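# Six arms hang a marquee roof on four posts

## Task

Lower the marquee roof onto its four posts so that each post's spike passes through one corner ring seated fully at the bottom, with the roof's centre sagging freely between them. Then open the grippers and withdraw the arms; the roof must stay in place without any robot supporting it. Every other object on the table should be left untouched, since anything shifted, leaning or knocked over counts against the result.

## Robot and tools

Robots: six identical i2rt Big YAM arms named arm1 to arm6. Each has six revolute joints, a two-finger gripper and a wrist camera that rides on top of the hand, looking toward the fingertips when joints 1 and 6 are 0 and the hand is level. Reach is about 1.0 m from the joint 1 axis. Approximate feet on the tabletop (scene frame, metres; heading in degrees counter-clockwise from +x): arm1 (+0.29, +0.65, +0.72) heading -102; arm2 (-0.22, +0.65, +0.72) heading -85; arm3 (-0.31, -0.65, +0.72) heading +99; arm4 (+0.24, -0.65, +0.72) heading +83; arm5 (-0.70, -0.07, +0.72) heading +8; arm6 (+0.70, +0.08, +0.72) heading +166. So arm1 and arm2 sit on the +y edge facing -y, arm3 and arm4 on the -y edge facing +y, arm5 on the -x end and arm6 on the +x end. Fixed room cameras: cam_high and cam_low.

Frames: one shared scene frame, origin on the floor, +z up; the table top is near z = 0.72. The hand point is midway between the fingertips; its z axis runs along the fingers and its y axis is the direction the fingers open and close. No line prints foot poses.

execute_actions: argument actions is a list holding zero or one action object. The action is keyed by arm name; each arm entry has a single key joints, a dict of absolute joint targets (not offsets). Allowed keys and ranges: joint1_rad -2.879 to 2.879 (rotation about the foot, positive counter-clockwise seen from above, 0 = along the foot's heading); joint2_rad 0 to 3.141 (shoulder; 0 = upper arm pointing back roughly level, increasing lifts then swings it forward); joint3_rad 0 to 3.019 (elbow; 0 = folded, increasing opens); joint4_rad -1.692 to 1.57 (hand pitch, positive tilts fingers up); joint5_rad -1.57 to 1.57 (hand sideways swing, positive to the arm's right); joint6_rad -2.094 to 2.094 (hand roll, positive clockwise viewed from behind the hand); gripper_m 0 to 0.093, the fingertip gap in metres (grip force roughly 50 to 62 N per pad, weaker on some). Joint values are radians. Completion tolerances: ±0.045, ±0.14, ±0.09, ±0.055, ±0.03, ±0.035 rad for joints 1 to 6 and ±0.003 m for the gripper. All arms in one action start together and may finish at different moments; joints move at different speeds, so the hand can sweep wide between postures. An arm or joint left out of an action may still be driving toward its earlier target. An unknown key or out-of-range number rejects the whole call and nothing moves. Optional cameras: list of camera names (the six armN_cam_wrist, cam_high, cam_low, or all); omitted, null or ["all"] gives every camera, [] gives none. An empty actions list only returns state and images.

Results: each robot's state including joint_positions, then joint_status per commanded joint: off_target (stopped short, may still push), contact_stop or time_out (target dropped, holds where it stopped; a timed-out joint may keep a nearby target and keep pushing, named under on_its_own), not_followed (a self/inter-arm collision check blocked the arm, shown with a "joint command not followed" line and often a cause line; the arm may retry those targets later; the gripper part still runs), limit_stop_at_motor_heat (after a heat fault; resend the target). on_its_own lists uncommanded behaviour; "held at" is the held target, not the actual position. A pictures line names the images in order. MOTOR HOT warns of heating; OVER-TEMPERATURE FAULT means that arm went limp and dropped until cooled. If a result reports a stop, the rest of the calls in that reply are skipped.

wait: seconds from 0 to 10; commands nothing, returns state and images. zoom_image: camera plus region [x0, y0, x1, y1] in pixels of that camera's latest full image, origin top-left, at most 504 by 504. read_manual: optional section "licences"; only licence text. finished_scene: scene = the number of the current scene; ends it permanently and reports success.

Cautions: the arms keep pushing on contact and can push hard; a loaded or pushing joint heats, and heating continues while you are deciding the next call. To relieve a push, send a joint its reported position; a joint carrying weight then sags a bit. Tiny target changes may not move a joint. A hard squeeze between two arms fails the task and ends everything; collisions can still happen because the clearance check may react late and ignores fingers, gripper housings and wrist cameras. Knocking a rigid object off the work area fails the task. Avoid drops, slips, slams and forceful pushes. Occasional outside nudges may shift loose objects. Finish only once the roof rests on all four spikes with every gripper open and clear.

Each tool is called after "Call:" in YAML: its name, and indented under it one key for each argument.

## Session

Call:
execute_actions:
  actions: []

Scene clock: 0.00 s.
arm1.joint_positions: joint1_rad=+0.249 joint2_rad=+0.420 joint3_rad=+0.544 joint4_rad=-1.258 joint5_rad=+0.217 joint6_rad=-0.394 gripper_m=+0.095
arm1.joint_status: not commanded
arm1.hand: x=+0.2582 y=+0.4627 z=+0.9885 quat_wxyz=(-0.035, -0.545, -0.804, +0.234) (m; scene frame)
arm2.joint_positions: joint1_rad=-0.344 joint2_rad=+0.511 joint3_rad=+0.383 joint4_rad=-1.017 joint5_rad=-0.267 joint6_rad=+0.291 gripper_m=+0.094
arm2.joint_status: not commanded
arm2.hand: x=-0.2169 y=+0.4417 z=+0.9020 quat_wxyz=(-0.238, -0.819, -0.521, +0.046) (m; scene frame)
arm3.joint_positions: joint1_rad=+0.086 joint2_rad=+0.351 joint3_rad=+0.652 joint4_rad=-1.415 joint5_rad=+0.310 joint6_rad=+0.494 gripper_m=+0.094
arm3.joint_status: not commanded
arm3.hand: x=-0.3050 y=-0.4850 z=+1.0024 quat_wxyz=(-0.229, +0.578, -0.768, -0.152) (m; scene frame)
arm4.joint_positions: joint1_rad=-0.201 joint2_rad=+0.466 joint3_rad=+0.477 joint4_rad=-1.102 joint5_rad=-0.151 joint6_rad=-0.540 gripper_m=+0.094
arm4.joint_status: not commanded
arm4.hand: x=+0.2754 y=-0.4431 z=+0.9582 quat_wxyz=(-0.199, +0.774, -0.584, -0.146) (m; scene frame)
arm5.joint_positions: joint1_rad=+0.383 joint2_rad=+0.414 joint3_rad=+0.609 joint4_rad=-1.310 joint5_rad=+0.101 joint6_rad=+0.238 gripper_m=+0.095
arm5.joint_status: not commanded
arm5.hand: x=-0.5279 y=+0.0049 z=+0.9704 quat_wxyz=(-0.223, +0.122, -0.966, -0.039) (m; scene frame)
arm6.joint_positions: joint1_rad=-0.308 joint2_rad=+0.489 joint3_rad=+0.443 joint4_rad=-1.048 joint5_rad=-0.305 joint6_rad=-0.208 gripper_m=+0.095
arm6.joint_status: not commanded
arm6.hand: x=+0.4938 y=+0.1452 z=+0.9363 quat_wxyz=(+0.048, +0.953, -0.127, -0.270) (m; scene frame)
pictures: arm1_cam_wrist, arm2_cam_wrist, arm3_cam_wrist, arm4_cam_wrist, arm5_cam_wrist, arm6_cam_wrist, cam_high, cam_low
Images, in order (width x height): arm1_cam_wrist 504x504, arm2_cam_wrist 504x504, arm3_cam_wrist 504x504, arm4_cam_wrist 504x504, arm5_cam_wrist 504x504, arm6_cam_wrist 504x504, cam_high 504x504, cam_low 504x504.

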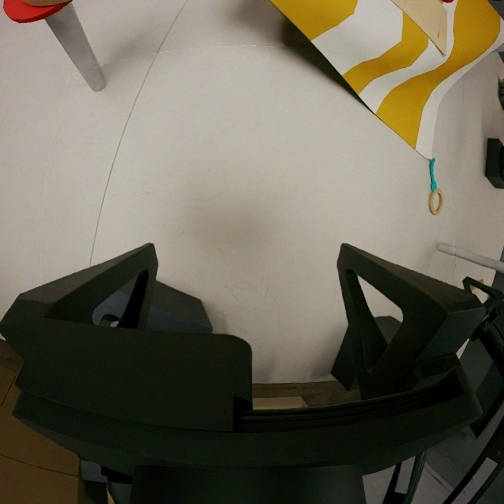

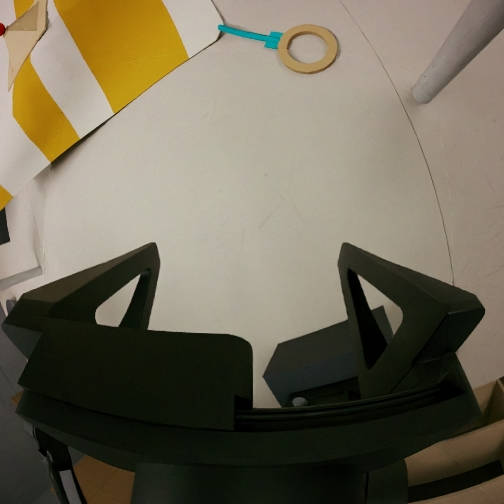

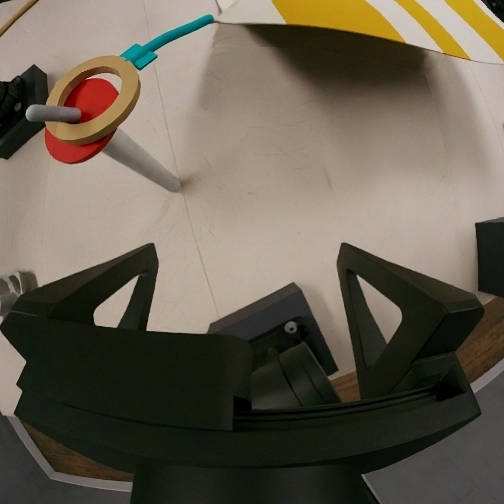

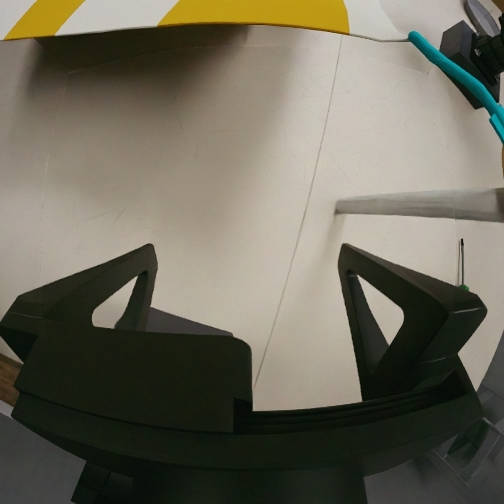

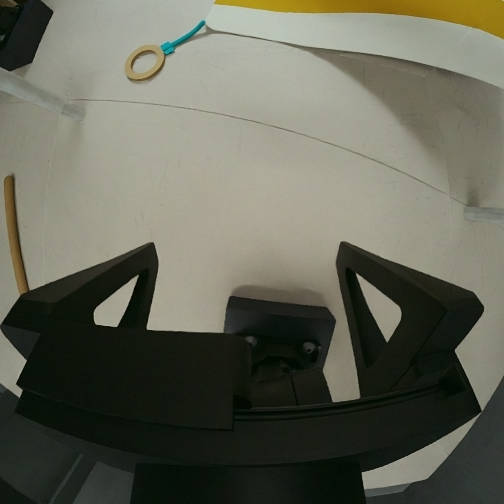

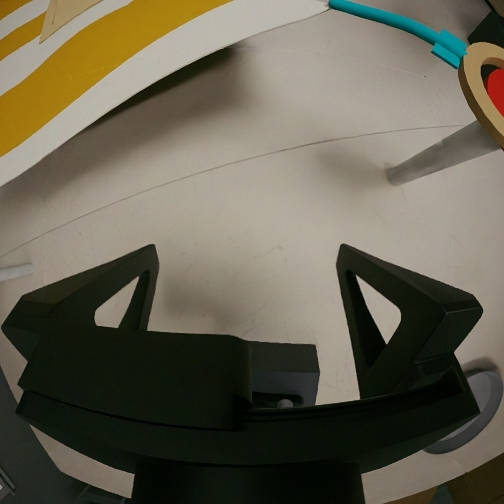

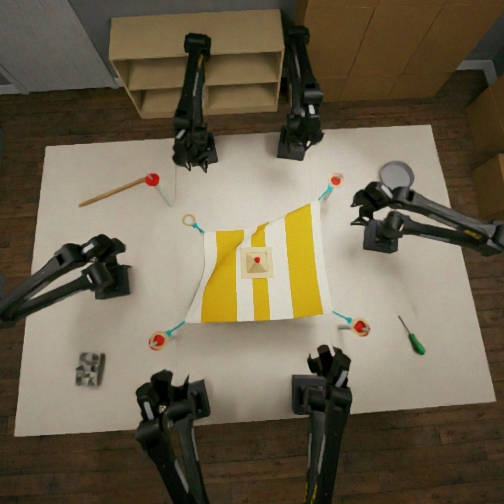

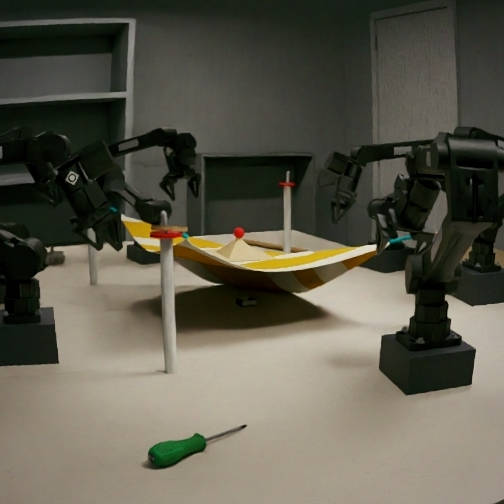

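Call:
execute_actions:
  actions:
    - {"arm5":{"joints":{"joint1_rad":0.44,"joint2_rad":1.845,"joint3_rad":1.29,"joint4_rad":-0.96,"joint5_rad":0,"joint6_rad":-1.7,"gripper_m":0.06}},"arm2":{"joints":{"joint1_rad":0.6,"joint3_rad":0.6,"joint2_rad":0.3}}}
  cameras: ["arm5_cam_wrist","cam_high","cam_low"]

Scene clock: 5.27 s.
arm1.joint_positions: joint1_rad=+0.249 joint2_rad=+0.420 joint3_rad=+0.544 joint4_rad=-1.258 joint5_rad=+0.217 joint6_rad=-0.394 gripper_m=+0.095
arm1.joint_status: not commanded
arm1.hand: x=+0.2582 y=+0.4627 z=+0.9885 quat_wxyz=(-0.035, -0.545, -0.804, +0.234) (m; scene frame)
arm2.joint_positions: joint1_rad=+0.590 joint2_rad=+0.295 joint3_rad=+0.570 joint4_rad=-1.017 joint5_rad=-0.267 joint6_rad=+0.291 gripper_m=+0.094
arm2.joint_status: all done
arm2.hand: x=-0.0364 y=+0.5112 z=+1.0413 quat_wxyz=(-0.414, -0.443, -0.795, -0.011) (m; scene frame)
arm3.joint_positions: joint1_rad=+0.086 joint2_rad=+0.351 joint3_rad=+0.652 joint4_rad=-1.415 joint5_rad=+0.310 joint6_rad=+0.494 gripper_m=+0.094
arm3.joint_status: not commanded
arm3.hand: x=-0.3050 y=-0.4850 z=+1.0024 quat_wxyz=(-0.229, +0.578, -0.768, -0.152) (m; scene frame)
arm4.joint_positions: joint1_rad=-0.201 joint2_rad=+0.466 joint3_rad=+0.477 joint4_rad=-1.102 joint5_rad=-0.151 joint6_rad=-0.540 gripper_m=+0.094
arm4.joint_status: not commanded
arm4.hand: x=+0.2754 y=-0.4431 z=+0.9582 quat_wxyz=(-0.199, +0.774, -0.584, -0.146) (m; scene frame)
arm5.joint_positions: joint1_rad=+0.437 joint2_rad=+1.859 joint3_rad=+1.263 joint4_rad=-0.967 joint5_rad=+0.003 joint6_rad=-1.687 gripper_m=+0.060
arm5.joint_status: all done
arm5.hand: x=-0.2671 y=+0.2045 z=+0.7827 quat_wxyz=(-0.001, +0.903, -0.429, -0.002) (m; scene frame)
arm6.joint_positions: joint1_rad=-0.308 joint2_rad=+0.489 joint3_rad=+0.443 joint4_rad=-1.048 joint5_rad=-0.305 joint6_rad=-0.208 gripper_m=+0.095
arm6.joint_status: not commanded
arm6.hand: x=+0.4938 y=+0.1452 z=+0.9363 quat_wxyz=(+0.048, +0.953, -0.127, -0.270) (m; scene frame)
pictures: arm5_cam_wrist, cam_high, cam_low
Images, in order (width x height): arm5_cam_wrist 504x504, cam_high 504x504, cam_low 504x504.

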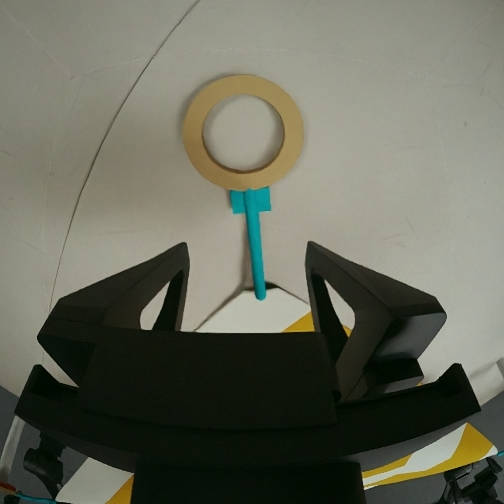

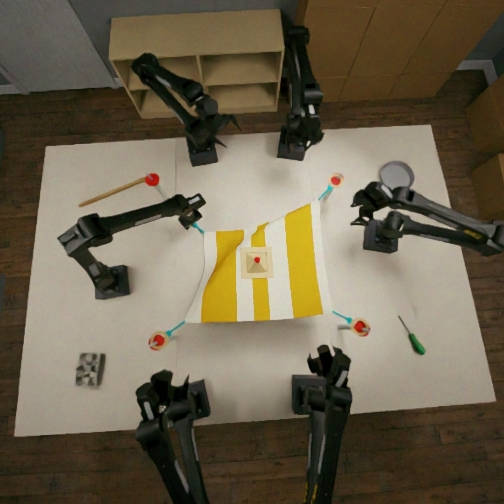

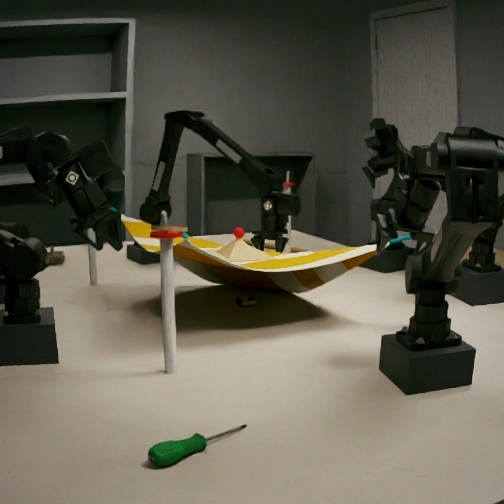

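Call:
execute_actions:
  actions:
    - {"arm5":{"joints":{"joint2_rad":1.93,"joint3_rad":1.21,"joint4_rad":-0.835,"joint6_rad":-1.76}}}
  cameras: ["arm5_cam_wrist"]

Scene clock: 7.77 s.
arm1.joint_positions: joint1_rad=+0.249 joint2_rad=+0.420 joint3_rad=+0.544 joint4_rad=-1.258 joint5_rad=+0.217 joint6_rad=-0.394 gripper_m=+0.095
arm1.joint_status: not commanded
arm1.hand: x=+0.2582 y=+0.4627 z=+0.9885 quat_wxyz=(-0.035, -0.545, -0.804, +0.234) (m; scene frame)
arm2.joint_positions: joint1_rad=+0.590 joint2_rad=+0.295 joint3_rad=+0.570 joint4_rad=-1.017 joint5_rad=-0.267 joint6_rad=+0.291 gripper_m=+0.094
arm2.joint_status: not commanded
arm2.hand: x=-0.0364 y=+0.5112 z=+1.0413 quat_wxyz=(-0.414, -0.443, -0.795, -0.011) (m; scene frame)
arm3.joint_positions: joint1_rad=+0.086 joint2_rad=+0.351 joint3_rad=+0.652 joint4_rad=-1.415 joint5_rad=+0.310 joint6_rad=+0.494 gripper_m=+0.094
arm3.joint_status: not commanded
arm3.hand: x=-0.3050 y=-0.4850 z=+1.0024 quat_wxyz=(-0.229, +0.578, -0.768, -0.152) (m; scene frame)
arm4.joint_positions: joint1_rad=-0.201 joint2_rad=+0.466 joint3_rad=+0.477 joint4_rad=-1.102 joint5_rad=-0.151 joint6_rad=-0.540 gripper_m=+0.094
arm4.joint_status: not commanded
arm4.hand: x=+0.2754 y=-0.4431 z=+0.9582 quat_wxyz=(-0.199, +0.774, -0.584, -0.146) (m; scene frame)
arm5.joint_positions: joint1_rad=+0.437 joint2_rad=+1.935 joint3_rad=+1.214 joint4_rad=-0.853 joint5_rad=+0.003 joint6_rad=-1.747 gripper_m=+0.060
arm5.joint_status: all done
arm5.hand: x=-0.2729 y=+0.2013 z=+0.7309 quat_wxyz=(+0.003, +0.916, -0.402, -0.005) (m; scene frame)
arm6.joint_positions: joint1_rad=-0.308 joint2_rad=+0.489 joint3_rad=+0.443 joint4_rad=-1.048 joint5_rad=-0.305 joint6_rad=-0.208 gripper_m=+0.095
arm6.joint_status: not commanded
arm6.hand: x=+0.4938 y=+0.1452 z=+0.9363 quat_wxyz=(+0.048, +0.953, -0.127, -0.270) (m; scene frame)
pictures: arm5_cam_wrist
Images, in order (width x height): arm5_cam_wrist 504x504.

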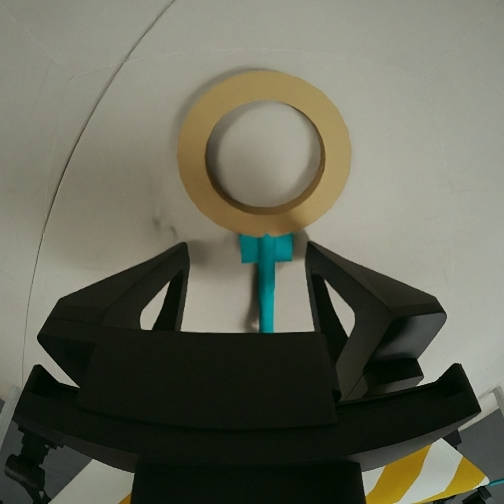

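Call:
execute_actions:
  actions:
    - {"arm5":{"joints":{"joint2_rad":1.95,"joint4_rad":-0.8}}}
  cameras: []

Call:
execute_actions:
  actions:
    - {"arm5":{"joints":{"gripper_m":0.01}}}
  cameras: []

Call:
execute_actions:
  actions:
    - {"arm5":{"joints":{"joint2_rad":1.6,"joint3_rad":1.83,"joint4_rad":-1.69,"gripper_m":0.01}}}
  cameras: ["arm5_cam_wrist","cam_high","cam_low"]

Scene clock: 15.43 s.
arm1.joint_positions: joint1_rad=+0.249 joint2_rad=+0.420 joint3_rad=+0.544 joint4_rad=-1.258 joint5_rad=+0.217 joint6_rad=-0.394 gripper_m=+0.095
arm1.joint_status: not commanded
arm1.hand: x=+0.2582 y=+0.4627 z=+0.9885 quat_wxyz=(-0.035, -0.545, -0.804, +0.234) (m; scene frame)
arm2.joint_positions: joint1_rad=+0.590 joint2_rad=+0.295 joint3_rad=+0.570 joint4_rad=-1.017 joint5_rad=-0.267 joint6_rad=+0.291 gripper_m=+0.094
arm2.joint_status: not commanded
arm2.hand: x=-0.0364 y=+0.5112 z=+1.0413 quat_wxyz=(-0.414, -0.443, -0.795, -0.011) (m; scene frame)
arm3.joint_positions: joint1_rad=+0.086 joint2_rad=+0.351 joint3_rad=+0.652 joint4_rad=-1.415 joint5_rad=+0.310 joint6_rad=+0.494 gripper_m=+0.094
arm3.joint_status: not commanded
arm3.hand: x=-0.3050 y=-0.4850 z=+1.0024 quat_wxyz=(-0.229, +0.578, -0.768, -0.152) (m; scene frame)
arm4.joint_positions: joint1_rad=-0.201 joint2_rad=+0.466 joint3_rad=+0.477 joint4_rad=-1.102 joint5_rad=-0.151 joint6_rad=-0.540 gripper_m=+0.094
arm4.joint_status: not commanded
arm4.hand: x=+0.2754 y=-0.4431 z=+0.9582 quat_wxyz=(-0.199, +0.774, -0.584, -0.146) (m; scene frame)
arm5.joint_positions: joint1_rad=+0.437 joint2_rad=+1.939 joint3_rad=+1.214 joint4_rad=-0.821 joint5_rad=+0.003 joint6_rad=-1.747 gripper_m=+0.060
arm5.joint_status: all done
arm5.hand: x=-0.2670 y=+0.2050 z=+0.7291 quat_wxyz=(-0.008, +0.916, -0.402, +0.003) (m; scene frame)
arm6.joint_positions: joint1_rad=-0.308 joint2_rad=+0.489 joint3_rad=+0.443 joint4_rad=-1.048 joint5_rad=-0.305 joint6_rad=-0.208 gripper_m=+0.095
arm6.joint_status: not commanded
arm6.hand: x=+0.4938 y=+0.1452 z=+0.9363 quat_wxyz=(+0.048, +0.953, -0.127, -0.270) (m; scene frame)
pictures: none
No camera images: the call's "cameras" was empty. Leave "cameras" out to get every camera's image.

Scene clock: 16.03 s.
arm1.joint_positions: joint1_rad=+0.249 joint2_rad=+0.420 joint3_rad=+0.544 joint4_rad=-1.258 joint5_rad=+0.217 joint6_rad=-0.394 gripper_m=+0.095
arm1.joint_status: not commanded
arm1.hand: x=+0.2582 y=+0.4627 z=+0.9885 quat_wxyz=(-0.035, -0.545, -0.804, +0.234) (m; scene frame)
arm2.joint_positions: joint1_rad=+0.590 joint2_rad=+0.295 joint3_rad=+0.570 joint4_rad=-1.017 joint5_rad=-0.267 joint6_rad=+0.291 gripper_m=+0.094
arm2.joint_status: not commanded
arm2.hand: x=-0.0364 y=+0.5112 z=+1.0413 quat_wxyz=(-0.414, -0.443, -0.795, -0.011) (m; scene frame)
arm3.joint_positions: joint1_rad=+0.086 joint2_rad=+0.351 joint3_rad=+0.652 joint4_rad=-1.415 joint5_rad=+0.310 joint6_rad=+0.494 gripper_m=+0.094
arm3.joint_status: not commanded
arm3.hand: x=-0.3050 y=-0.4850 z=+1.0024 quat_wxyz=(-0.229, +0.578, -0.768, -0.152) (m; scene frame)
arm4.joint_positions: joint1_rad=-0.201 joint2_rad=+0.466 joint3_rad=+0.477 joint4_rad=-1.102 joint5_rad=-0.151 joint6_rad=-0.540 gripper_m=+0.094
arm4.joint_status: not commanded
arm4.hand: x=+0.2754 y=-0.4431 z=+0.9582 quat_wxyz=(-0.199, +0.774, -0.584, -0.146) (m; scene frame)
arm5.joint_positions: joint1_rad=+0.437 joint2_rad=+1.940 joint3_rad=+1.214 joint4_rad=-0.818 joint5_rad=+0.003 joint6_rad=-1.748 gripper_m=+0.020
arm5.joint_status: gripper_m off_target (ended at +0.020, target +0.010)
arm5.hand: x=-0.2664 y=+0.2055 z=+0.7287 quat_wxyz=(-0.009, +0.916, -0.402, +0.003) (m; scene frame)
arm6.joint_positions: joint1_rad=-0.308 joint2_rad=+0.489 joint3_rad=+0.443 joint4_rad=-1.048 joint5_rad=-0.305 joint6_rad=-0.208 gripper_m=+0.095
arm6.joint_status: not commanded
arm6.hand: x=+0.4938 y=+0.1452 z=+0.9363 quat_wxyz=(+0.048, +0.953, -0.127, -0.270) (m; scene frame)
pictures: none
No camera images: the call's "cameras" was empty. Leave "cameras" out to get every camera's image.

Scene clock: 17.73 s.
arm1.joint_positions: joint1_rad=+0.249 joint2_rad=+0.420 joint3_rad=+0.544 joint4_rad=-1.258 joint5_rad=+0.217 joint6_rad=-0.394 gripper_m=+0.095
arm1.joint_status: not commanded
arm1.hand: x=+0.2582 y=+0.4627 z=+0.9885 quat_wxyz=(-0.035, -0.545, -0.804, +0.234) (m; scene frame)
arm2.joint_positions: joint1_rad=+0.590 joint2_rad=+0.295 joint3_rad=+0.570 joint4_rad=-1.017 joint5_rad=-0.267 joint6_rad=+0.291 gripper_m=+0.094
arm2.joint_status: not commanded
arm2.hand: x=-0.0364 y=+0.5112 z=+1.0413 quat_wxyz=(-0.414, -0.443, -0.795, -0.011) (m; scene frame)
arm3.joint_positions: joint1_rad=+0.086 joint2_rad=+0.351 joint3_rad=+0.652 joint4_rad=-1.415 joint5_rad=+0.310 joint6_rad=+0.494 gripper_m=+0.094
arm3.joint_status: not commanded
arm3.hand: x=-0.3050 y=-0.4850 z=+1.0024 quat_wxyz=(-0.229, +0.578, -0.768, -0.152) (m; scene frame)
arm4.joint_positions: joint1_rad=-0.201 joint2_rad=+0.466 joint3_rad=+0.477 joint4_rad=-1.102 joint5_rad=-0.151 joint6_rad=-0.540 gripper_m=+0.094
arm4.joint_status: not commanded
arm4.hand: x=+0.2754 y=-0.4431 z=+0.9582 quat_wxyz=(-0.199, +0.774, -0.584, -0.146) (m; scene frame)
arm5.joint_positions: joint1_rad=+0.437 joint2_rad=+1.619 joint3_rad=+1.804 joint4_rad=-1.673 joint5_rad=+0.003 joint6_rad=-1.748 gripper_m=+0.020
arm5.joint_status: gripper_m off_target (ended at +0.020, target +0.010); the others done
arm5.hand: x=-0.2709 y=+0.1992 z=+1.0995 quat_wxyz=(-0.032, +0.915, -0.401, +0.019) (m; scene frame)
arm6.joint_positions: joint1_rad=-0.308 joint2_rad=+0.489 joint3_rad=+0.443 joint4_rad=-1.048 joint5_rad=-0.305 joint6_rad=-0.208 gripper_m=+0.095
arm6.joint_status: not commanded
arm6.hand: x=+0.4938 y=+0.1452 z=+0.9363 quat_wxyz=(+0.048, +0.953, -0.127, -0.270) (m; scene frame)
pictures: arm5_cam_wrist, cam_high, cam_low
Images, in order (width x height): arm5_cam_wrist 504x504, cam_high 504x504, cam_low 504x504.

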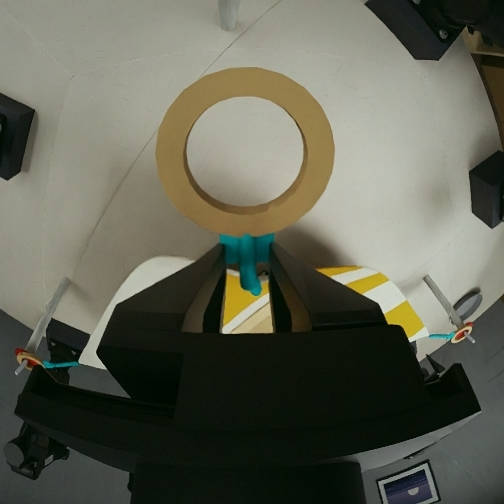

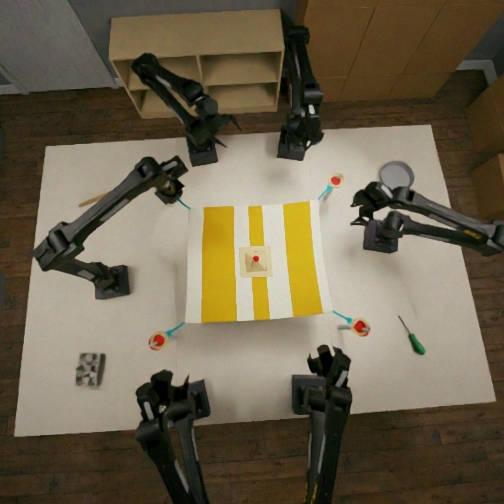

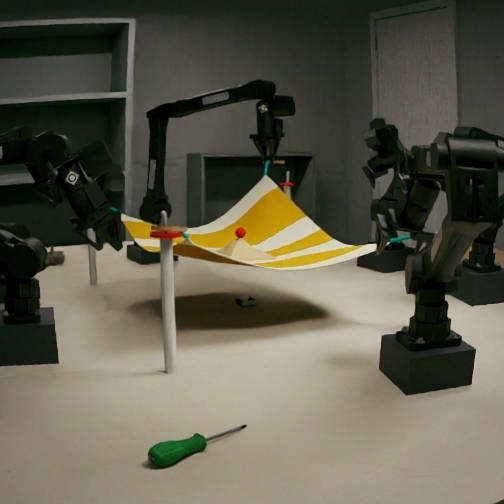

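Tab target ≈(-.365,.30): r≈.50, angle 48°.

Call:
execute_actions:
  actions:
    - {"arm5":{"joints":{"joint1_rad":0.72,"joint6_rad":-1.55,"gripper_m":0.01}}}
  cameras: ["arm5_cam_wrist","cam_low"]

Scene clock: 20.37 s.
arm1.joint_positions: joint1_rad=+0.249 joint2_rad=+0.420 joint3_rad=+0.544 joint4_rad=-1.258 joint5_rad=+0.217 joint6_rad=-0.394 gripper_m=+0.095
arm1.joint_status: not commanded
arm1.hand: x=+0.2582 y=+0.4627 z=+0.9885 quat_wxyz=(-0.035, -0.545, -0.804, +0.234) (m; scene frame)
arm2.joint_positions: joint1_rad=+0.590 joint2_rad=+0.295 joint3_rad=+0.570 joint4_rad=-1.017 joint5_rad=-0.267 joint6_rad=+0.291 gripper_m=+0.094
arm2.joint_status: not commanded
arm2.hand: x=-0.0364 y=+0.5112 z=+1.0413 quat_wxyz=(-0.414, -0.443, -0.795, -0.011) (m; scene frame)
arm3.joint_positions: joint1_rad=+0.086 joint2_rad=+0.351 joint3_rad=+0.652 joint4_rad=-1.415 joint5_rad=+0.310 joint6_rad=+0.494 gripper_m=+0.094
arm3.joint_status: not commanded
arm3.hand: x=-0.3050 y=-0.4850 z=+1.0024 quat_wxyz=(-0.229, +0.578, -0.768, -0.152) (m; scene frame)
arm4.joint_positions: joint1_rad=-0.201 joint2_rad=+0.466 joint3_rad=+0.477 joint4_rad=-1.102 joint5_rad=-0.151 joint6_rad=-0.540 gripper_m=+0.094
arm4.joint_status: not commanded
arm4.hand: x=+0.2754 y=-0.4431 z=+0.9582 quat_wxyz=(-0.199, +0.774, -0.584, -0.146) (m; scene frame)
arm5.joint_positions: joint1_rad=+0.697 joint2_rad=+1.619 joint3_rad=+1.804 joint4_rad=-1.673 joint5_rad=+0.014 joint6_rad=-1.563 gripper_m=+0.020
arm5.joint_status: gripper_m off_target (ended at +0.020, target +0.010); the others done
arm5.hand: x=-0.3532 y=+0.2982 z=+1.1007 quat_wxyz=(-0.035, +0.929, -0.367, +0.016) (m; scene frame)
arm6.joint_positions: joint1_rad=-0.308 joint2_rad=+0.489 joint3_rad=+0.443 joint4_rad=-1.048 joint5_rad=-0.305 joint6_rad=-0.208 gripper_m=+0.095
arm6.joint_status: not commanded
arm6.hand: x=+0.4938 y=+0.1452 z=+0.9363 quat_wxyz=(+0.048, +0.953, -0.127, -0.270) (m; scene frame)
pictures: arm5_cam_wrist, cam_low
Images, in order (width x height): arm5_cam_wrist 504x504, cam_low 504x504.

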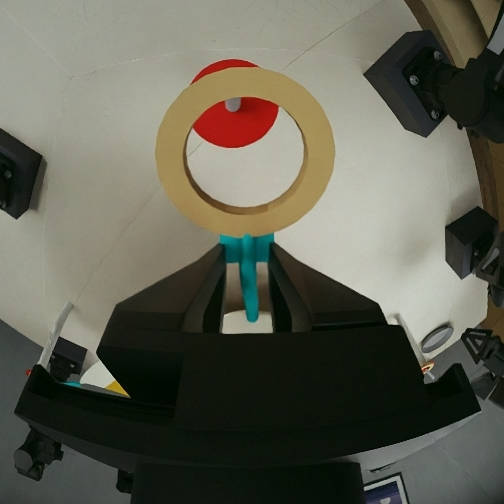

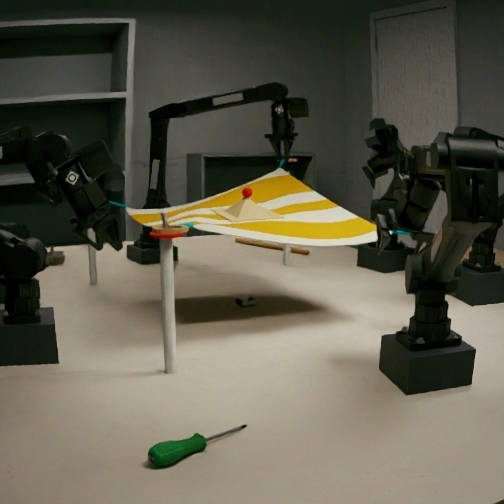

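Call:
execute_actions:
  actions:
    - {"arm5":{"joints":{"joint1_rad":0.78,"joint3_rad":1.72,"joint4_rad":-1.66,"gripper_m":0.01}}}
  cameras: ["arm5_cam_wrist","cam_low"]

Scene clock: 22.47 s.
arm1.joint_positions: joint1_rad=+0.249 joint2_rad=+0.420 joint3_rad=+0.544 joint4_rad=-1.258 joint5_rad=+0.217 joint6_rad=-0.394 gripper_m=+0.095
arm1.joint_status: not commanded
arm1.hand: x=+0.2582 y=+0.4627 z=+0.9885 quat_wxyz=(-0.035, -0.545, -0.804, +0.234) (m; scene frame)
arm2.joint_positions: joint1_rad=+0.590 joint2_rad=+0.295 joint3_rad=+0.570 joint4_rad=-1.017 joint5_rad=-0.267 joint6_rad=+0.291 gripper_m=+0.094
arm2.joint_status: not commanded
arm2.hand: x=-0.0364 y=+0.5112 z=+1.0413 quat_wxyz=(-0.414, -0.443, -0.795, -0.011) (m; scene frame)
arm3.joint_positions: joint1_rad=+0.086 joint2_rad=+0.351 joint3_rad=+0.652 joint4_rad=-1.415 joint5_rad=+0.310 joint6_rad=+0.494 gripper_m=+0.094
arm3.joint_status: not commanded
arm3.hand: x=-0.3050 y=-0.4850 z=+1.0024 quat_wxyz=(-0.229, +0.578, -0.768, -0.152) (m; scene frame)
arm4.joint_positions: joint1_rad=-0.201 joint2_rad=+0.466 joint3_rad=+0.477 joint4_rad=-1.102 joint5_rad=-0.151 joint6_rad=-0.540 gripper_m=+0.094
arm4.joint_status: not commanded
arm4.hand: x=+0.2754 y=-0.4431 z=+0.9582 quat_wxyz=(-0.199, +0.774, -0.584, -0.146) (m; scene frame)
arm5.joint_positions: joint1_rad=+0.756 joint2_rad=+1.614 joint3_rad=+1.721 joint4_rad=-1.672 joint5_rad=+0.020 joint6_rad=-1.562 gripper_m=+0.020
arm5.joint_status: gripper_m off_target (ended at +0.020, target +0.010); the others done
arm5.hand: x=-0.3855 y=+0.3043 z=+1.0716 quat_wxyz=(+0.001, +0.941, -0.340, +0.005) (m; scene frame)
arm6.joint_positions: joint1_rad=-0.308 joint2_rad=+0.489 joint3_rad=+0.443 joint4_rad=-1.048 joint5_rad=-0.305 joint6_rad=-0.208 gripper_m=+0.095
arm6.joint_status: not commanded
arm6.hand: x=+0.4938 y=+0.1452 z=+0.9363 quat_wxyz=(+0.048, +0.953, -0.127, -0.270) (m; scene frame)
pictures: arm5_cam_wrist, cam_low
Images, in order (width x height): arm5_cam_wrist 504x504, cam_low 504x504.

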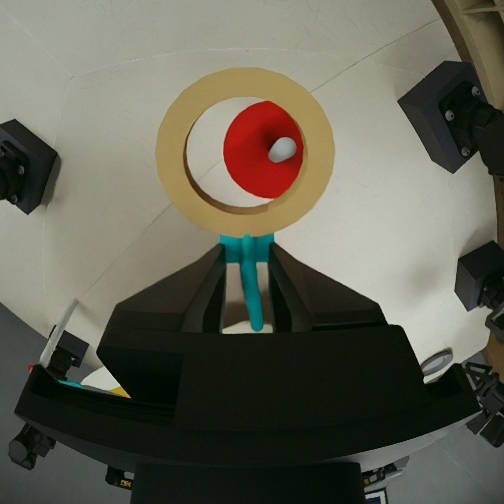

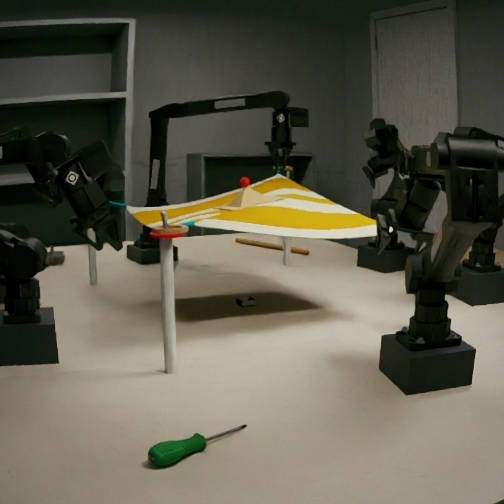

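Move out .02 first, then down.

Call:
execute_actions:
  actions:
    - {"arm5":{"joints":{"joint4_rad":-1.58,"gripper_m":0.01}}}
  cameras: []

Call:
execute_actions:
  actions:
    - {"arm5":{"joints":{"joint2_rad":1.66,"joint3_rad":1.65,"joint4_rad":-1.54,"gripper_m":0.01}}}
  cameras: ["arm5_cam_wrist","cam_low"]

Scene clock: 25.27 s.
arm1.joint_positions: joint1_rad=+0.249 joint2_rad=+0.420 joint3_rad=+0.544 joint4_rad=-1.258 joint5_rad=+0.217 joint6_rad=-0.394 gripper_m=+0.095
arm1.joint_status: not commanded
arm1.hand: x=+0.2582 y=+0.4627 z=+0.9885 quat_wxyz=(-0.035, -0.545, -0.804, +0.234) (m; scene frame)
arm2.joint_positions: joint1_rad=+0.590 joint2_rad=+0.295 joint3_rad=+0.570 joint4_rad=-1.017 joint5_rad=-0.267 joint6_rad=+0.291 gripper_m=+0.094
arm2.joint_status: not commanded
arm2.hand: x=-0.0364 y=+0.5112 z=+1.0413 quat_wxyz=(-0.414, -0.443, -0.795, -0.011) (m; scene frame)
arm3.joint_positions: joint1_rad=+0.086 joint2_rad=+0.351 joint3_rad=+0.652 joint4_rad=-1.415 joint5_rad=+0.310 joint6_rad=+0.494 gripper_m=+0.094
arm3.joint_status: not commanded
arm3.hand: x=-0.3050 y=-0.4850 z=+1.0024 quat_wxyz=(-0.229, +0.578, -0.768, -0.152) (m; scene frame)
arm4.joint_positions: joint1_rad=-0.201 joint2_rad=+0.466 joint3_rad=+0.477 joint4_rad=-1.102 joint5_rad=-0.151 joint6_rad=-0.540 gripper_m=+0.094
arm4.joint_status: not commanded
arm4.hand: x=+0.2754 y=-0.4431 z=+0.9582 quat_wxyz=(-0.199, +0.774, -0.584, -0.146) (m; scene frame)
arm5.joint_positions: joint1_rad=+0.756 joint2_rad=+1.614 joint3_rad=+1.721 joint4_rad=-1.599 joint5_rad=+0.020 joint6_rad=-1.562 gripper_m=+0.020
arm5.joint_status: gripper_m off_target (ended at +0.020, target +0.010); the others done
arm5.hand: x=-0.3742 y=+0.3181 z=+1.0723 quat_wxyz=(-0.033, +0.940, -0.340, +0.017) (m; scene frame)
arm6.joint_positions: joint1_rad=-0.308 joint2_rad=+0.489 joint3_rad=+0.443 joint4_rad=-1.048 joint5_rad=-0.305 joint6_rad=-0.208 gripper_m=+0.095
arm6.joint_status: not commanded
arm6.hand: x=+0.4938 y=+0.1452 z=+0.9363 quat_wxyz=(+0.048, +0.953, -0.127, -0.270) (m; scene frame)
pictures: none
No camera images: the call's "cameras" was empty. Leave "cameras" out to get every camera's image.

Scene clock: 26.10 s.
arm1.joint_positions: joint1_rad=+0.249 joint2_rad=+0.420 joint3_rad=+0.544 joint4_rad=-1.258 joint5_rad=+0.217 joint6_rad=-0.394 gripper_m=+0.095
arm1.joint_status: not commanded
arm1.hand: x=+0.2582 y=+0.4627 z=+0.9885 quat_wxyz=(-0.035, -0.545, -0.804, +0.234) (m; scene frame)
arm2.joint_positions: joint1_rad=+0.590 joint2_rad=+0.295 joint3_rad=+0.570 joint4_rad=-1.017 joint5_rad=-0.267 joint6_rad=+0.291 gripper_m=+0.094
arm2.joint_status: not commanded
arm2.hand: x=-0.0364 y=+0.5112 z=+1.0413 quat_wxyz=(-0.414, -0.443, -0.795, -0.011) (m; scene frame)
arm3.joint_positions: joint1_rad=+0.086 joint2_rad=+0.351 joint3_rad=+0.652 joint4_rad=-1.415 joint5_rad=+0.310 joint6_rad=+0.494 gripper_m=+0.094
arm3.joint_status: not commanded
arm3.hand: x=-0.3050 y=-0.4850 z=+1.0024 quat_wxyz=(-0.229, +0.578, -0.768, -0.152) (m; scene frame)
arm4.joint_positions: joint1_rad=-0.201 joint2_rad=+0.466 joint3_rad=+0.477 joint4_rad=-1.102 joint5_rad=-0.151 joint6_rad=-0.540 gripper_m=+0.094
arm4.joint_status: not commanded
arm4.hand: x=+0.2754 y=-0.4431 z=+0.9582 quat_wxyz=(-0.199, +0.774, -0.584, -0.146) (m; scene frame)
arm5.joint_positions: joint1_rad=+0.756 joint2_rad=+1.665 joint3_rad=+1.653 joint4_rad=-1.556 joint5_rad=+0.020 joint6_rad=-1.562 gripper_m=+0.020
arm5.joint_status: gripper_m off_target (ended at +0.020, target +0.010); the others done
arm5.hand: x=-0.3732 y=+0.3201 z=+1.0207 quat_wxyz=(+0.004, +0.940, -0.340, +0.004) (m; scene frame)
arm6.joint_positions: joint1_rad=-0.308 joint2_rad=+0.489 joint3_rad=+0.443 joint4_rad=-1.048 joint5_rad=-0.305 joint6_rad=-0.208 gripper_m=+0.095
arm6.joint_status: not commanded
arm6.hand: x=+0.4938 y=+0.1452 z=+0.9363 quat_wxyz=(+0.048, +0.953, -0.127, -0.270) (m; scene frame)
pictures: arm5_cam_wrist, cam_low
Images, in order (width x height): arm5_cam_wrist 504x504, cam_low 504x504.

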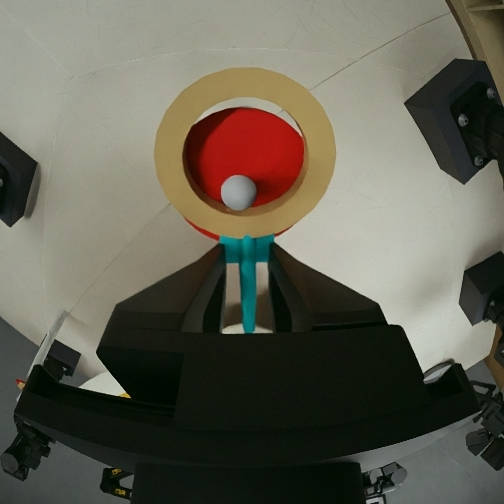

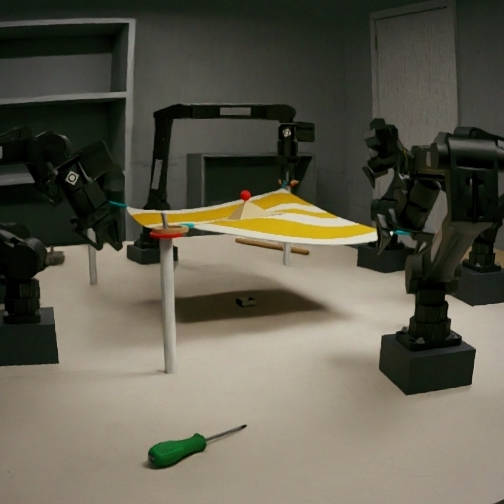

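Call:
execute_actions:
  actions:
    - {"arm5":{"joints":{"joint1_rad":0.71,"joint3_rad":1.62,"joint4_rad":-1.51,"gripper_m":0.01}}}
  cameras: ["arm5_cam_wrist","cam_low"]

Scene clock: 27.83 s.
arm1.joint_positions: joint1_rad=+0.249 joint2_rad=+0.420 joint3_rad=+0.544 joint4_rad=-1.258 joint5_rad=+0.217 joint6_rad=-0.394 gripper_m=+0.095
arm1.joint_status: not commanded
arm1.hand: x=+0.2582 y=+0.4627 z=+0.9885 quat_wxyz=(-0.035, -0.545, -0.804, +0.234) (m; scene frame)
arm2.joint_positions: joint1_rad=+0.590 joint2_rad=+0.295 joint3_rad=+0.570 joint4_rad=-1.017 joint5_rad=-0.267 joint6_rad=+0.291 gripper_m=+0.094
arm2.joint_status: not commanded
arm2.hand: x=-0.0364 y=+0.5112 z=+1.0413 quat_wxyz=(-0.414, -0.443, -0.795, -0.011) (m; scene frame)
arm3.joint_positions: joint1_rad=+0.086 joint2_rad=+0.351 joint3_rad=+0.652 joint4_rad=-1.415 joint5_rad=+0.310 joint6_rad=+0.494 gripper_m=+0.094
arm3.joint_status: not commanded
arm3.hand: x=-0.3050 y=-0.4850 z=+1.0024 quat_wxyz=(-0.229, +0.578, -0.768, -0.152) (m; scene frame)
arm4.joint_positions: joint1_rad=-0.201 joint2_rad=+0.466 joint3_rad=+0.477 joint4_rad=-1.102 joint5_rad=-0.151 joint6_rad=-0.540 gripper_m=+0.094
arm4.joint_status: not commanded
arm4.hand: x=+0.2754 y=-0.4431 z=+0.9582 quat_wxyz=(-0.199, +0.774, -0.584, -0.146) (m; scene frame)
arm5.joint_positions: joint1_rad=+0.693 joint2_rad=+1.659 joint3_rad=+1.633 joint4_rad=-1.529 joint5_rad=+0.005 joint6_rad=-1.562 gripper_m=+0.020
arm5.joint_status: gripper_m off_target (ended at +0.020, target +0.010); the others done
arm5.hand: x=-0.3503 y=+0.3015 z=+1.0159 quat_wxyz=(-0.006, +0.929, -0.369, +0.000) (m; scene frame)
arm6.joint_positions: joint1_rad=-0.308 joint2_rad=+0.489 joint3_rad=+0.443 joint4_rad=-1.048 joint5_rad=-0.305 joint6_rad=-0.208 gripper_m=+0.095
arm6.joint_status: not commanded
arm6.hand: x=+0.4938 y=+0.1452 z=+0.9363 quat_wxyz=(+0.048, +0.953, -0.127, -0.270) (m; scene frame)
pictures: arm5_cam_wrist, cam_low
Images, in order (width x height): arm5_cam_wrist 504x504, cam_low 504x504.

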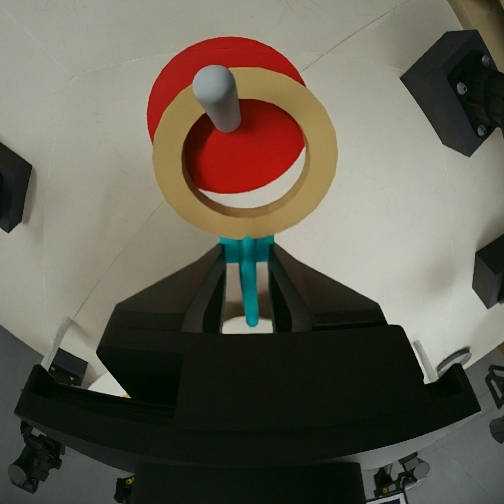

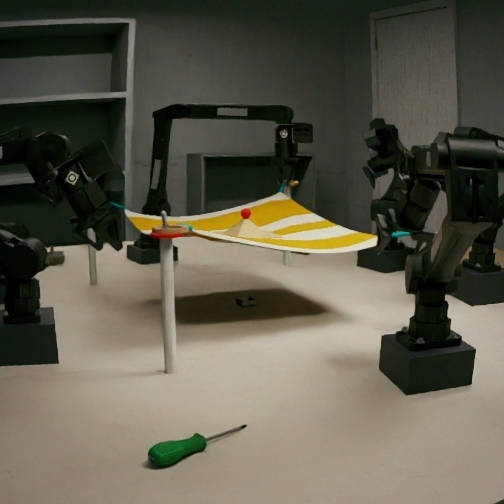

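Call:
execute_actions:
  actions:
    - {"arm5":{"joints":{"joint1_rad":0.73,"joint3_rad":1.595,"joint4_rad":-1.49,"gripper_m":0.01}}}
  cameras: []

Call:
execute_actions:
  actions:
    - {"arm5":{"joints":{"gripper_m":0.05}}}
  cameras: []

Call:
execute_actions:
  actions:
    - {"arm5":{"joints":{"joint2_rad":1.3,"joint3_rad":1.85,"joint4_rad":-1.68}},"arm4":{"joints":{"joint1_rad":0.6}},"arm6":{"joints":{"joint1_rad":0.5,"joint2_rad":0.2,"joint3_rad":0.8}}}

Call:
zoom_image:
  camera: "cam_low"
  region: [60, 150, 504, 300]

Scene clock: 30.70 s.
arm1.joint_positions: joint1_rad=+0.249 joint2_rad=+0.420 joint3_rad=+0.544 joint4_rad=-1.258 joint5_rad=+0.217 joint6_rad=-0.394 gripper_m=+0.095
arm1.joint_status: not commanded
arm1.hand: x=+0.2582 y=+0.4627 z=+0.9885 quat_wxyz=(-0.035, -0.545, -0.804, +0.234) (m; scene frame)
arm2.joint_positions: joint1_rad=+0.590 joint2_rad=+0.295 joint3_rad=+0.570 joint4_rad=-1.017 joint5_rad=-0.267 joint6_rad=+0.291 gripper_m=+0.094
arm2.joint_status: not commanded
arm2.hand: x=-0.0364 y=+0.5112 z=+1.0413 quat_wxyz=(-0.414, -0.443, -0.795, -0.011) (m; scene frame)
arm3.joint_positions: joint1_rad=+0.086 joint2_rad=+0.351 joint3_rad=+0.652 joint4_rad=-1.415 joint5_rad=+0.310 joint6_rad=+0.494 gripper_m=+0.094
arm3.joint_status: not commanded
arm3.hand: x=-0.3050 y=-0.4850 z=+1.0024 quat_wxyz=(-0.229, +0.578, -0.768, -0.152) (m; scene frame)
arm4.joint_positions: joint1_rad=-0.201 joint2_rad=+0.466 joint3_rad=+0.477 joint4_rad=-1.102 joint5_rad=-0.151 joint6_rad=-0.540 gripper_m=+0.094
arm4.joint_status: not commanded
arm4.hand: x=+0.2754 y=-0.4431 z=+0.9582 quat_wxyz=(-0.199, +0.774, -0.584, -0.146) (m; scene frame)
arm5.joint_positions: joint1_rad=+0.700 joint2_rad=+1.656 joint3_rad=+1.617 joint4_rad=-1.511 joint5_rad=+0.013 joint6_rad=-1.562 gripper_m=+0.020
arm5.joint_status: gripper_m off_target (ended at +0.020, target +0.010); the others done
arm5.hand: x=-0.3524 y=+0.3031 z=+1.0116 quat_wxyz=(-0.006, +0.931, -0.366, +0.004) (m; scene frame)
arm6.joint_positions: joint1_rad=-0.308 joint2_rad=+0.489 joint3_rad=+0.443 joint4_rad=-1.048 joint5_rad=-0.305 joint6_rad=-0.208 gripper_m=+0.095
arm6.joint_status: not commanded
arm6.hand: x=+0.4938 y=+0.1452 z=+0.9363 quat_wxyz=(+0.048, +0.953, -0.127, -0.270) (m; scene frame)
pictures: none
No camera images: the call's "cameras" was empty. Leave "cameras" out to get every camera's image.

Scene clock: 31.30 s.
arm1.joint_positions: joint1_rad=+0.249 joint2_rad=+0.420 joint3_rad=+0.544 joint4_rad=-1.258 joint5_rad=+0.217 joint6_rad=-0.394 gripper_m=+0.095
arm1.joint_status: not commanded
arm1.hand: x=+0.2582 y=+0.4627 z=+0.9885 quat_wxyz=(-0.035, -0.545, -0.804, +0.234) (m; scene frame)
arm2.joint_positions: joint1_rad=+0.590 joint2_rad=+0.295 joint3_rad=+0.570 joint4_rad=-1.017 joint5_rad=-0.267 joint6_rad=+0.291 gripper_m=+0.094
arm2.joint_status: not commanded
arm2.hand: x=-0.0364 y=+0.5112 z=+1.0413 quat_wxyz=(-0.414, -0.443, -0.795, -0.011) (m; scene frame)
arm3.joint_positions: joint1_rad=+0.086 joint2_rad=+0.351 joint3_rad=+0.652 joint4_rad=-1.415 joint5_rad=+0.310 joint6_rad=+0.494 gripper_m=+0.094
arm3.joint_status: not commanded
arm3.hand: x=-0.3050 y=-0.4850 z=+1.0024 quat_wxyz=(-0.229, +0.578, -0.768, -0.152) (m; scene frame)
arm4.joint_positions: joint1_rad=-0.201 joint2_rad=+0.466 joint3_rad=+0.477 joint4_rad=-1.102 joint5_rad=-0.151 joint6_rad=-0.540 gripper_m=+0.094
arm4.joint_status: not commanded
arm4.hand: x=+0.2754 y=-0.4431 z=+0.9582 quat_wxyz=(-0.199, +0.774, -0.584, -0.146) (m; scene frame)
arm5.joint_positions: joint1_rad=+0.719 joint2_rad=+1.656 joint3_rad=+1.605 joint4_rad=-1.508 joint5_rad=+0.006 joint6_rad=-1.561 gripper_m=+0.050
arm5.joint_status: all done
arm5.hand: x=-0.3618 y=+0.3082 z=+1.0068 quat_wxyz=(-0.003, +0.934, -0.358, -0.001) (m; scene frame)
arm6.joint_positions: joint1_rad=-0.308 joint2_rad=+0.489 joint3_rad=+0.443 joint4_rad=-1.048 joint5_rad=-0.305 joint6_rad=-0.208 gripper_m=+0.095
arm6.joint_status: not commanded
arm6.hand: x=+0.4938 y=+0.1452 z=+0.9363 quat_wxyz=(+0.048, +0.953, -0.127, -0.270) (m; scene frame)
pictures: none
No camera images: the call's "cameras" was empty. Leave "cameras" out to get every camera's image.

Scene clock: 33.13 s.
arm1.joint_positions: joint1_rad=+0.249 joint2_rad=+0.420 joint3_rad=+0.544 joint4_rad=-1.258 joint5_rad=+0.217 joint6_rad=-0.394 gripper_m=+0.095
arm1.joint_status: not commanded
arm1.hand: x=+0.2582 y=+0.4627 z=+0.9885 quat_wxyz=(-0.035, -0.545, -0.804, +0.234) (m; scene frame)
arm2.joint_positions: joint1_rad=+0.590 joint2_rad=+0.295 joint3_rad=+0.570 joint4_rad=-1.017 joint5_rad=-0.267 joint6_rad=+0.291 gripper_m=+0.094
arm2.joint_status: not commanded
arm2.hand: x=-0.0364 y=+0.5112 z=+1.0413 quat_wxyz=(-0.414, -0.443, -0.795, -0.011) (m; scene frame)
arm3.joint_positions: joint1_rad=+0.086 joint2_rad=+0.351 joint3_rad=+0.652 joint4_rad=-1.415 joint5_rad=+0.310 joint6_rad=+0.494 gripper_m=+0.094
arm3.joint_status: not commanded
arm3.hand: x=-0.3050 y=-0.4850 z=+1.0024 quat_wxyz=(-0.229, +0.578, -0.768, -0.152) (m; scene frame)
arm4.joint_positions: joint1_rad=+0.596 joint2_rad=+0.466 joint3_rad=+0.477 joint4_rad=-1.102 joint5_rad=-0.151 joint6_rad=-0.540 gripper_m=+0.094
arm4.joint_status: all done
arm4.hand: x=+0.1161 y=-0.4783 z=+0.9556 quat_wxyz=(-0.122, +0.941, -0.239, -0.209) (m; scene frame)
arm5.joint_positions: joint1_rad=+0.722 joint2_rad=+1.308 joint3_rad=+1.844 joint4_rad=-1.666 joint5_rad=+0.003 joint6_rad=-1.559 gripper_m=+0.050
arm5.joint_status: all done
arm5.hand: x=-0.4159 y=+0.2462 z=+1.2572 quat_wxyz=(-0.204, +0.912, -0.350, +0.072) (m; scene frame)
arm6.joint_positions: joint1_rad=+0.490 joint2_rad=+0.189 joint3_rad=+0.780 joint4_rad=-1.048 joint5_rad=-0.306 joint6_rad=-0.208 gripper_m=+0.095
arm6.joint_status: all done
arm6.hand: x=+0.5239 y=-0.0196 z=+1.1722 quat_wxyz=(+0.138, +0.801, +0.269, -0.517) (m; scene frame)
pictures: arm1_cam_wrist, arm2_cam_wrist, arm3_cam_wrist, arm4_cam_wrist, arm5_cam_wrist, arm6_cam_wrist, cam_high, cam_low
Images, in order (width x height): arm1_cam_wrist 504x504, arm2_cam_wrist 504x504, arm3_cam_wrist 504x504, arm4_cam_wrist 504x504, arm5_cam_wrist 504x504, arm6_cam_wrist 504x504, cam_high 504x504, cam_low 504x504.

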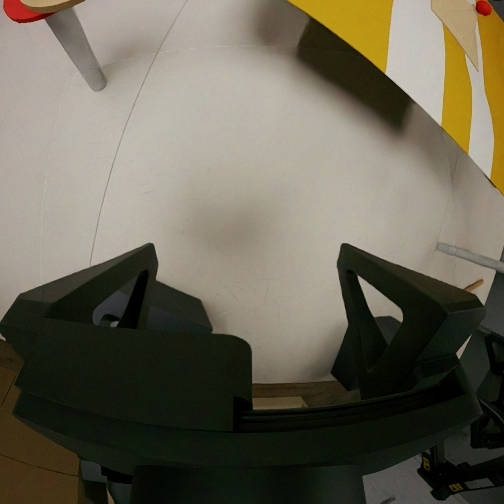

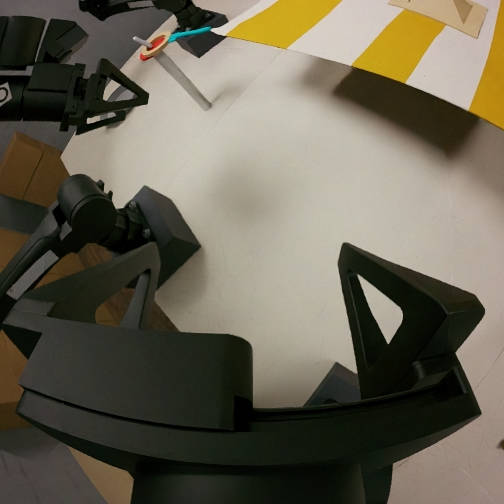

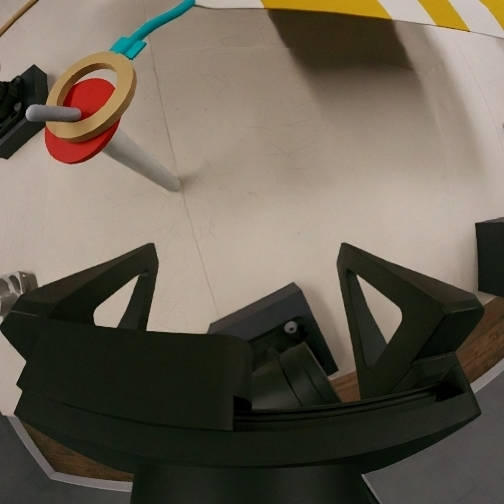

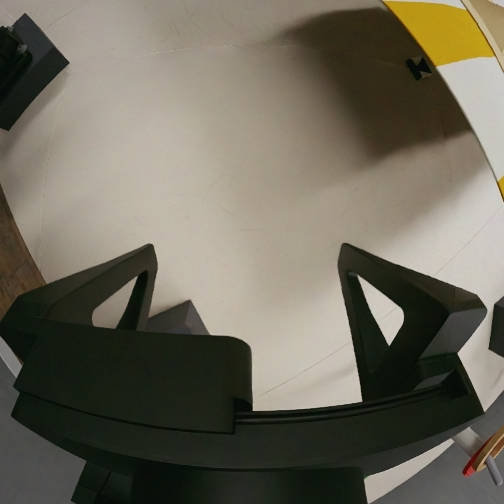

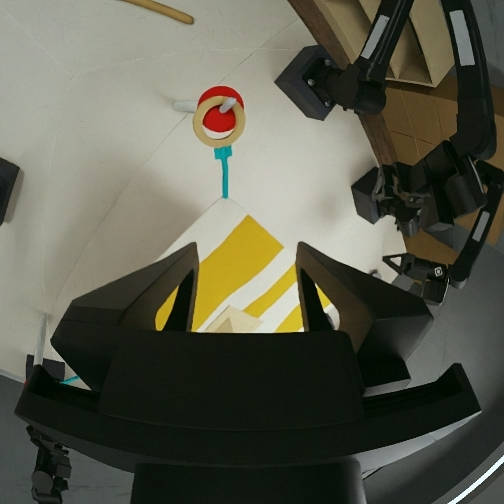

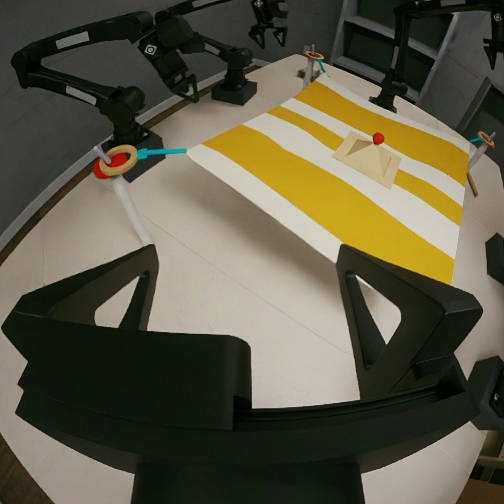

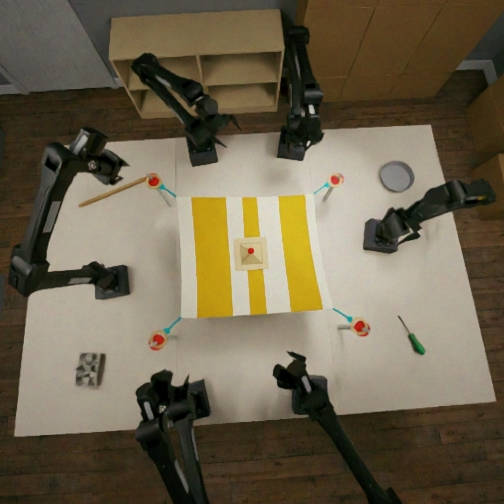

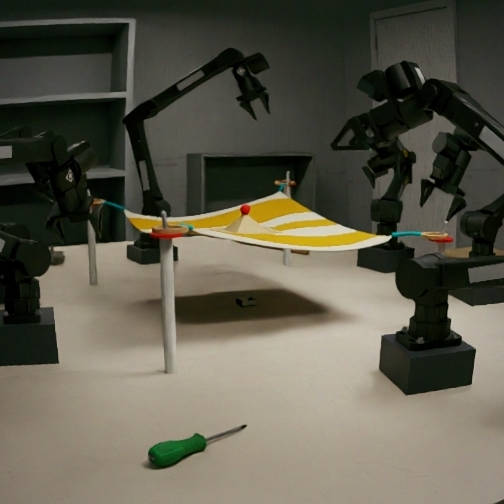

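Region (60, 150, 504, 300) of cam_low's 504x504 image, scaled by 1.135, with more detail than that image has; it fills the top 170 rows of this view, and the rest is white.

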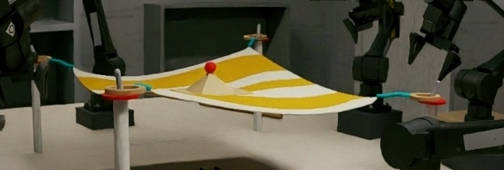

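Call:
finished_scene:
  scene: 2

The scene is finished: the task was done.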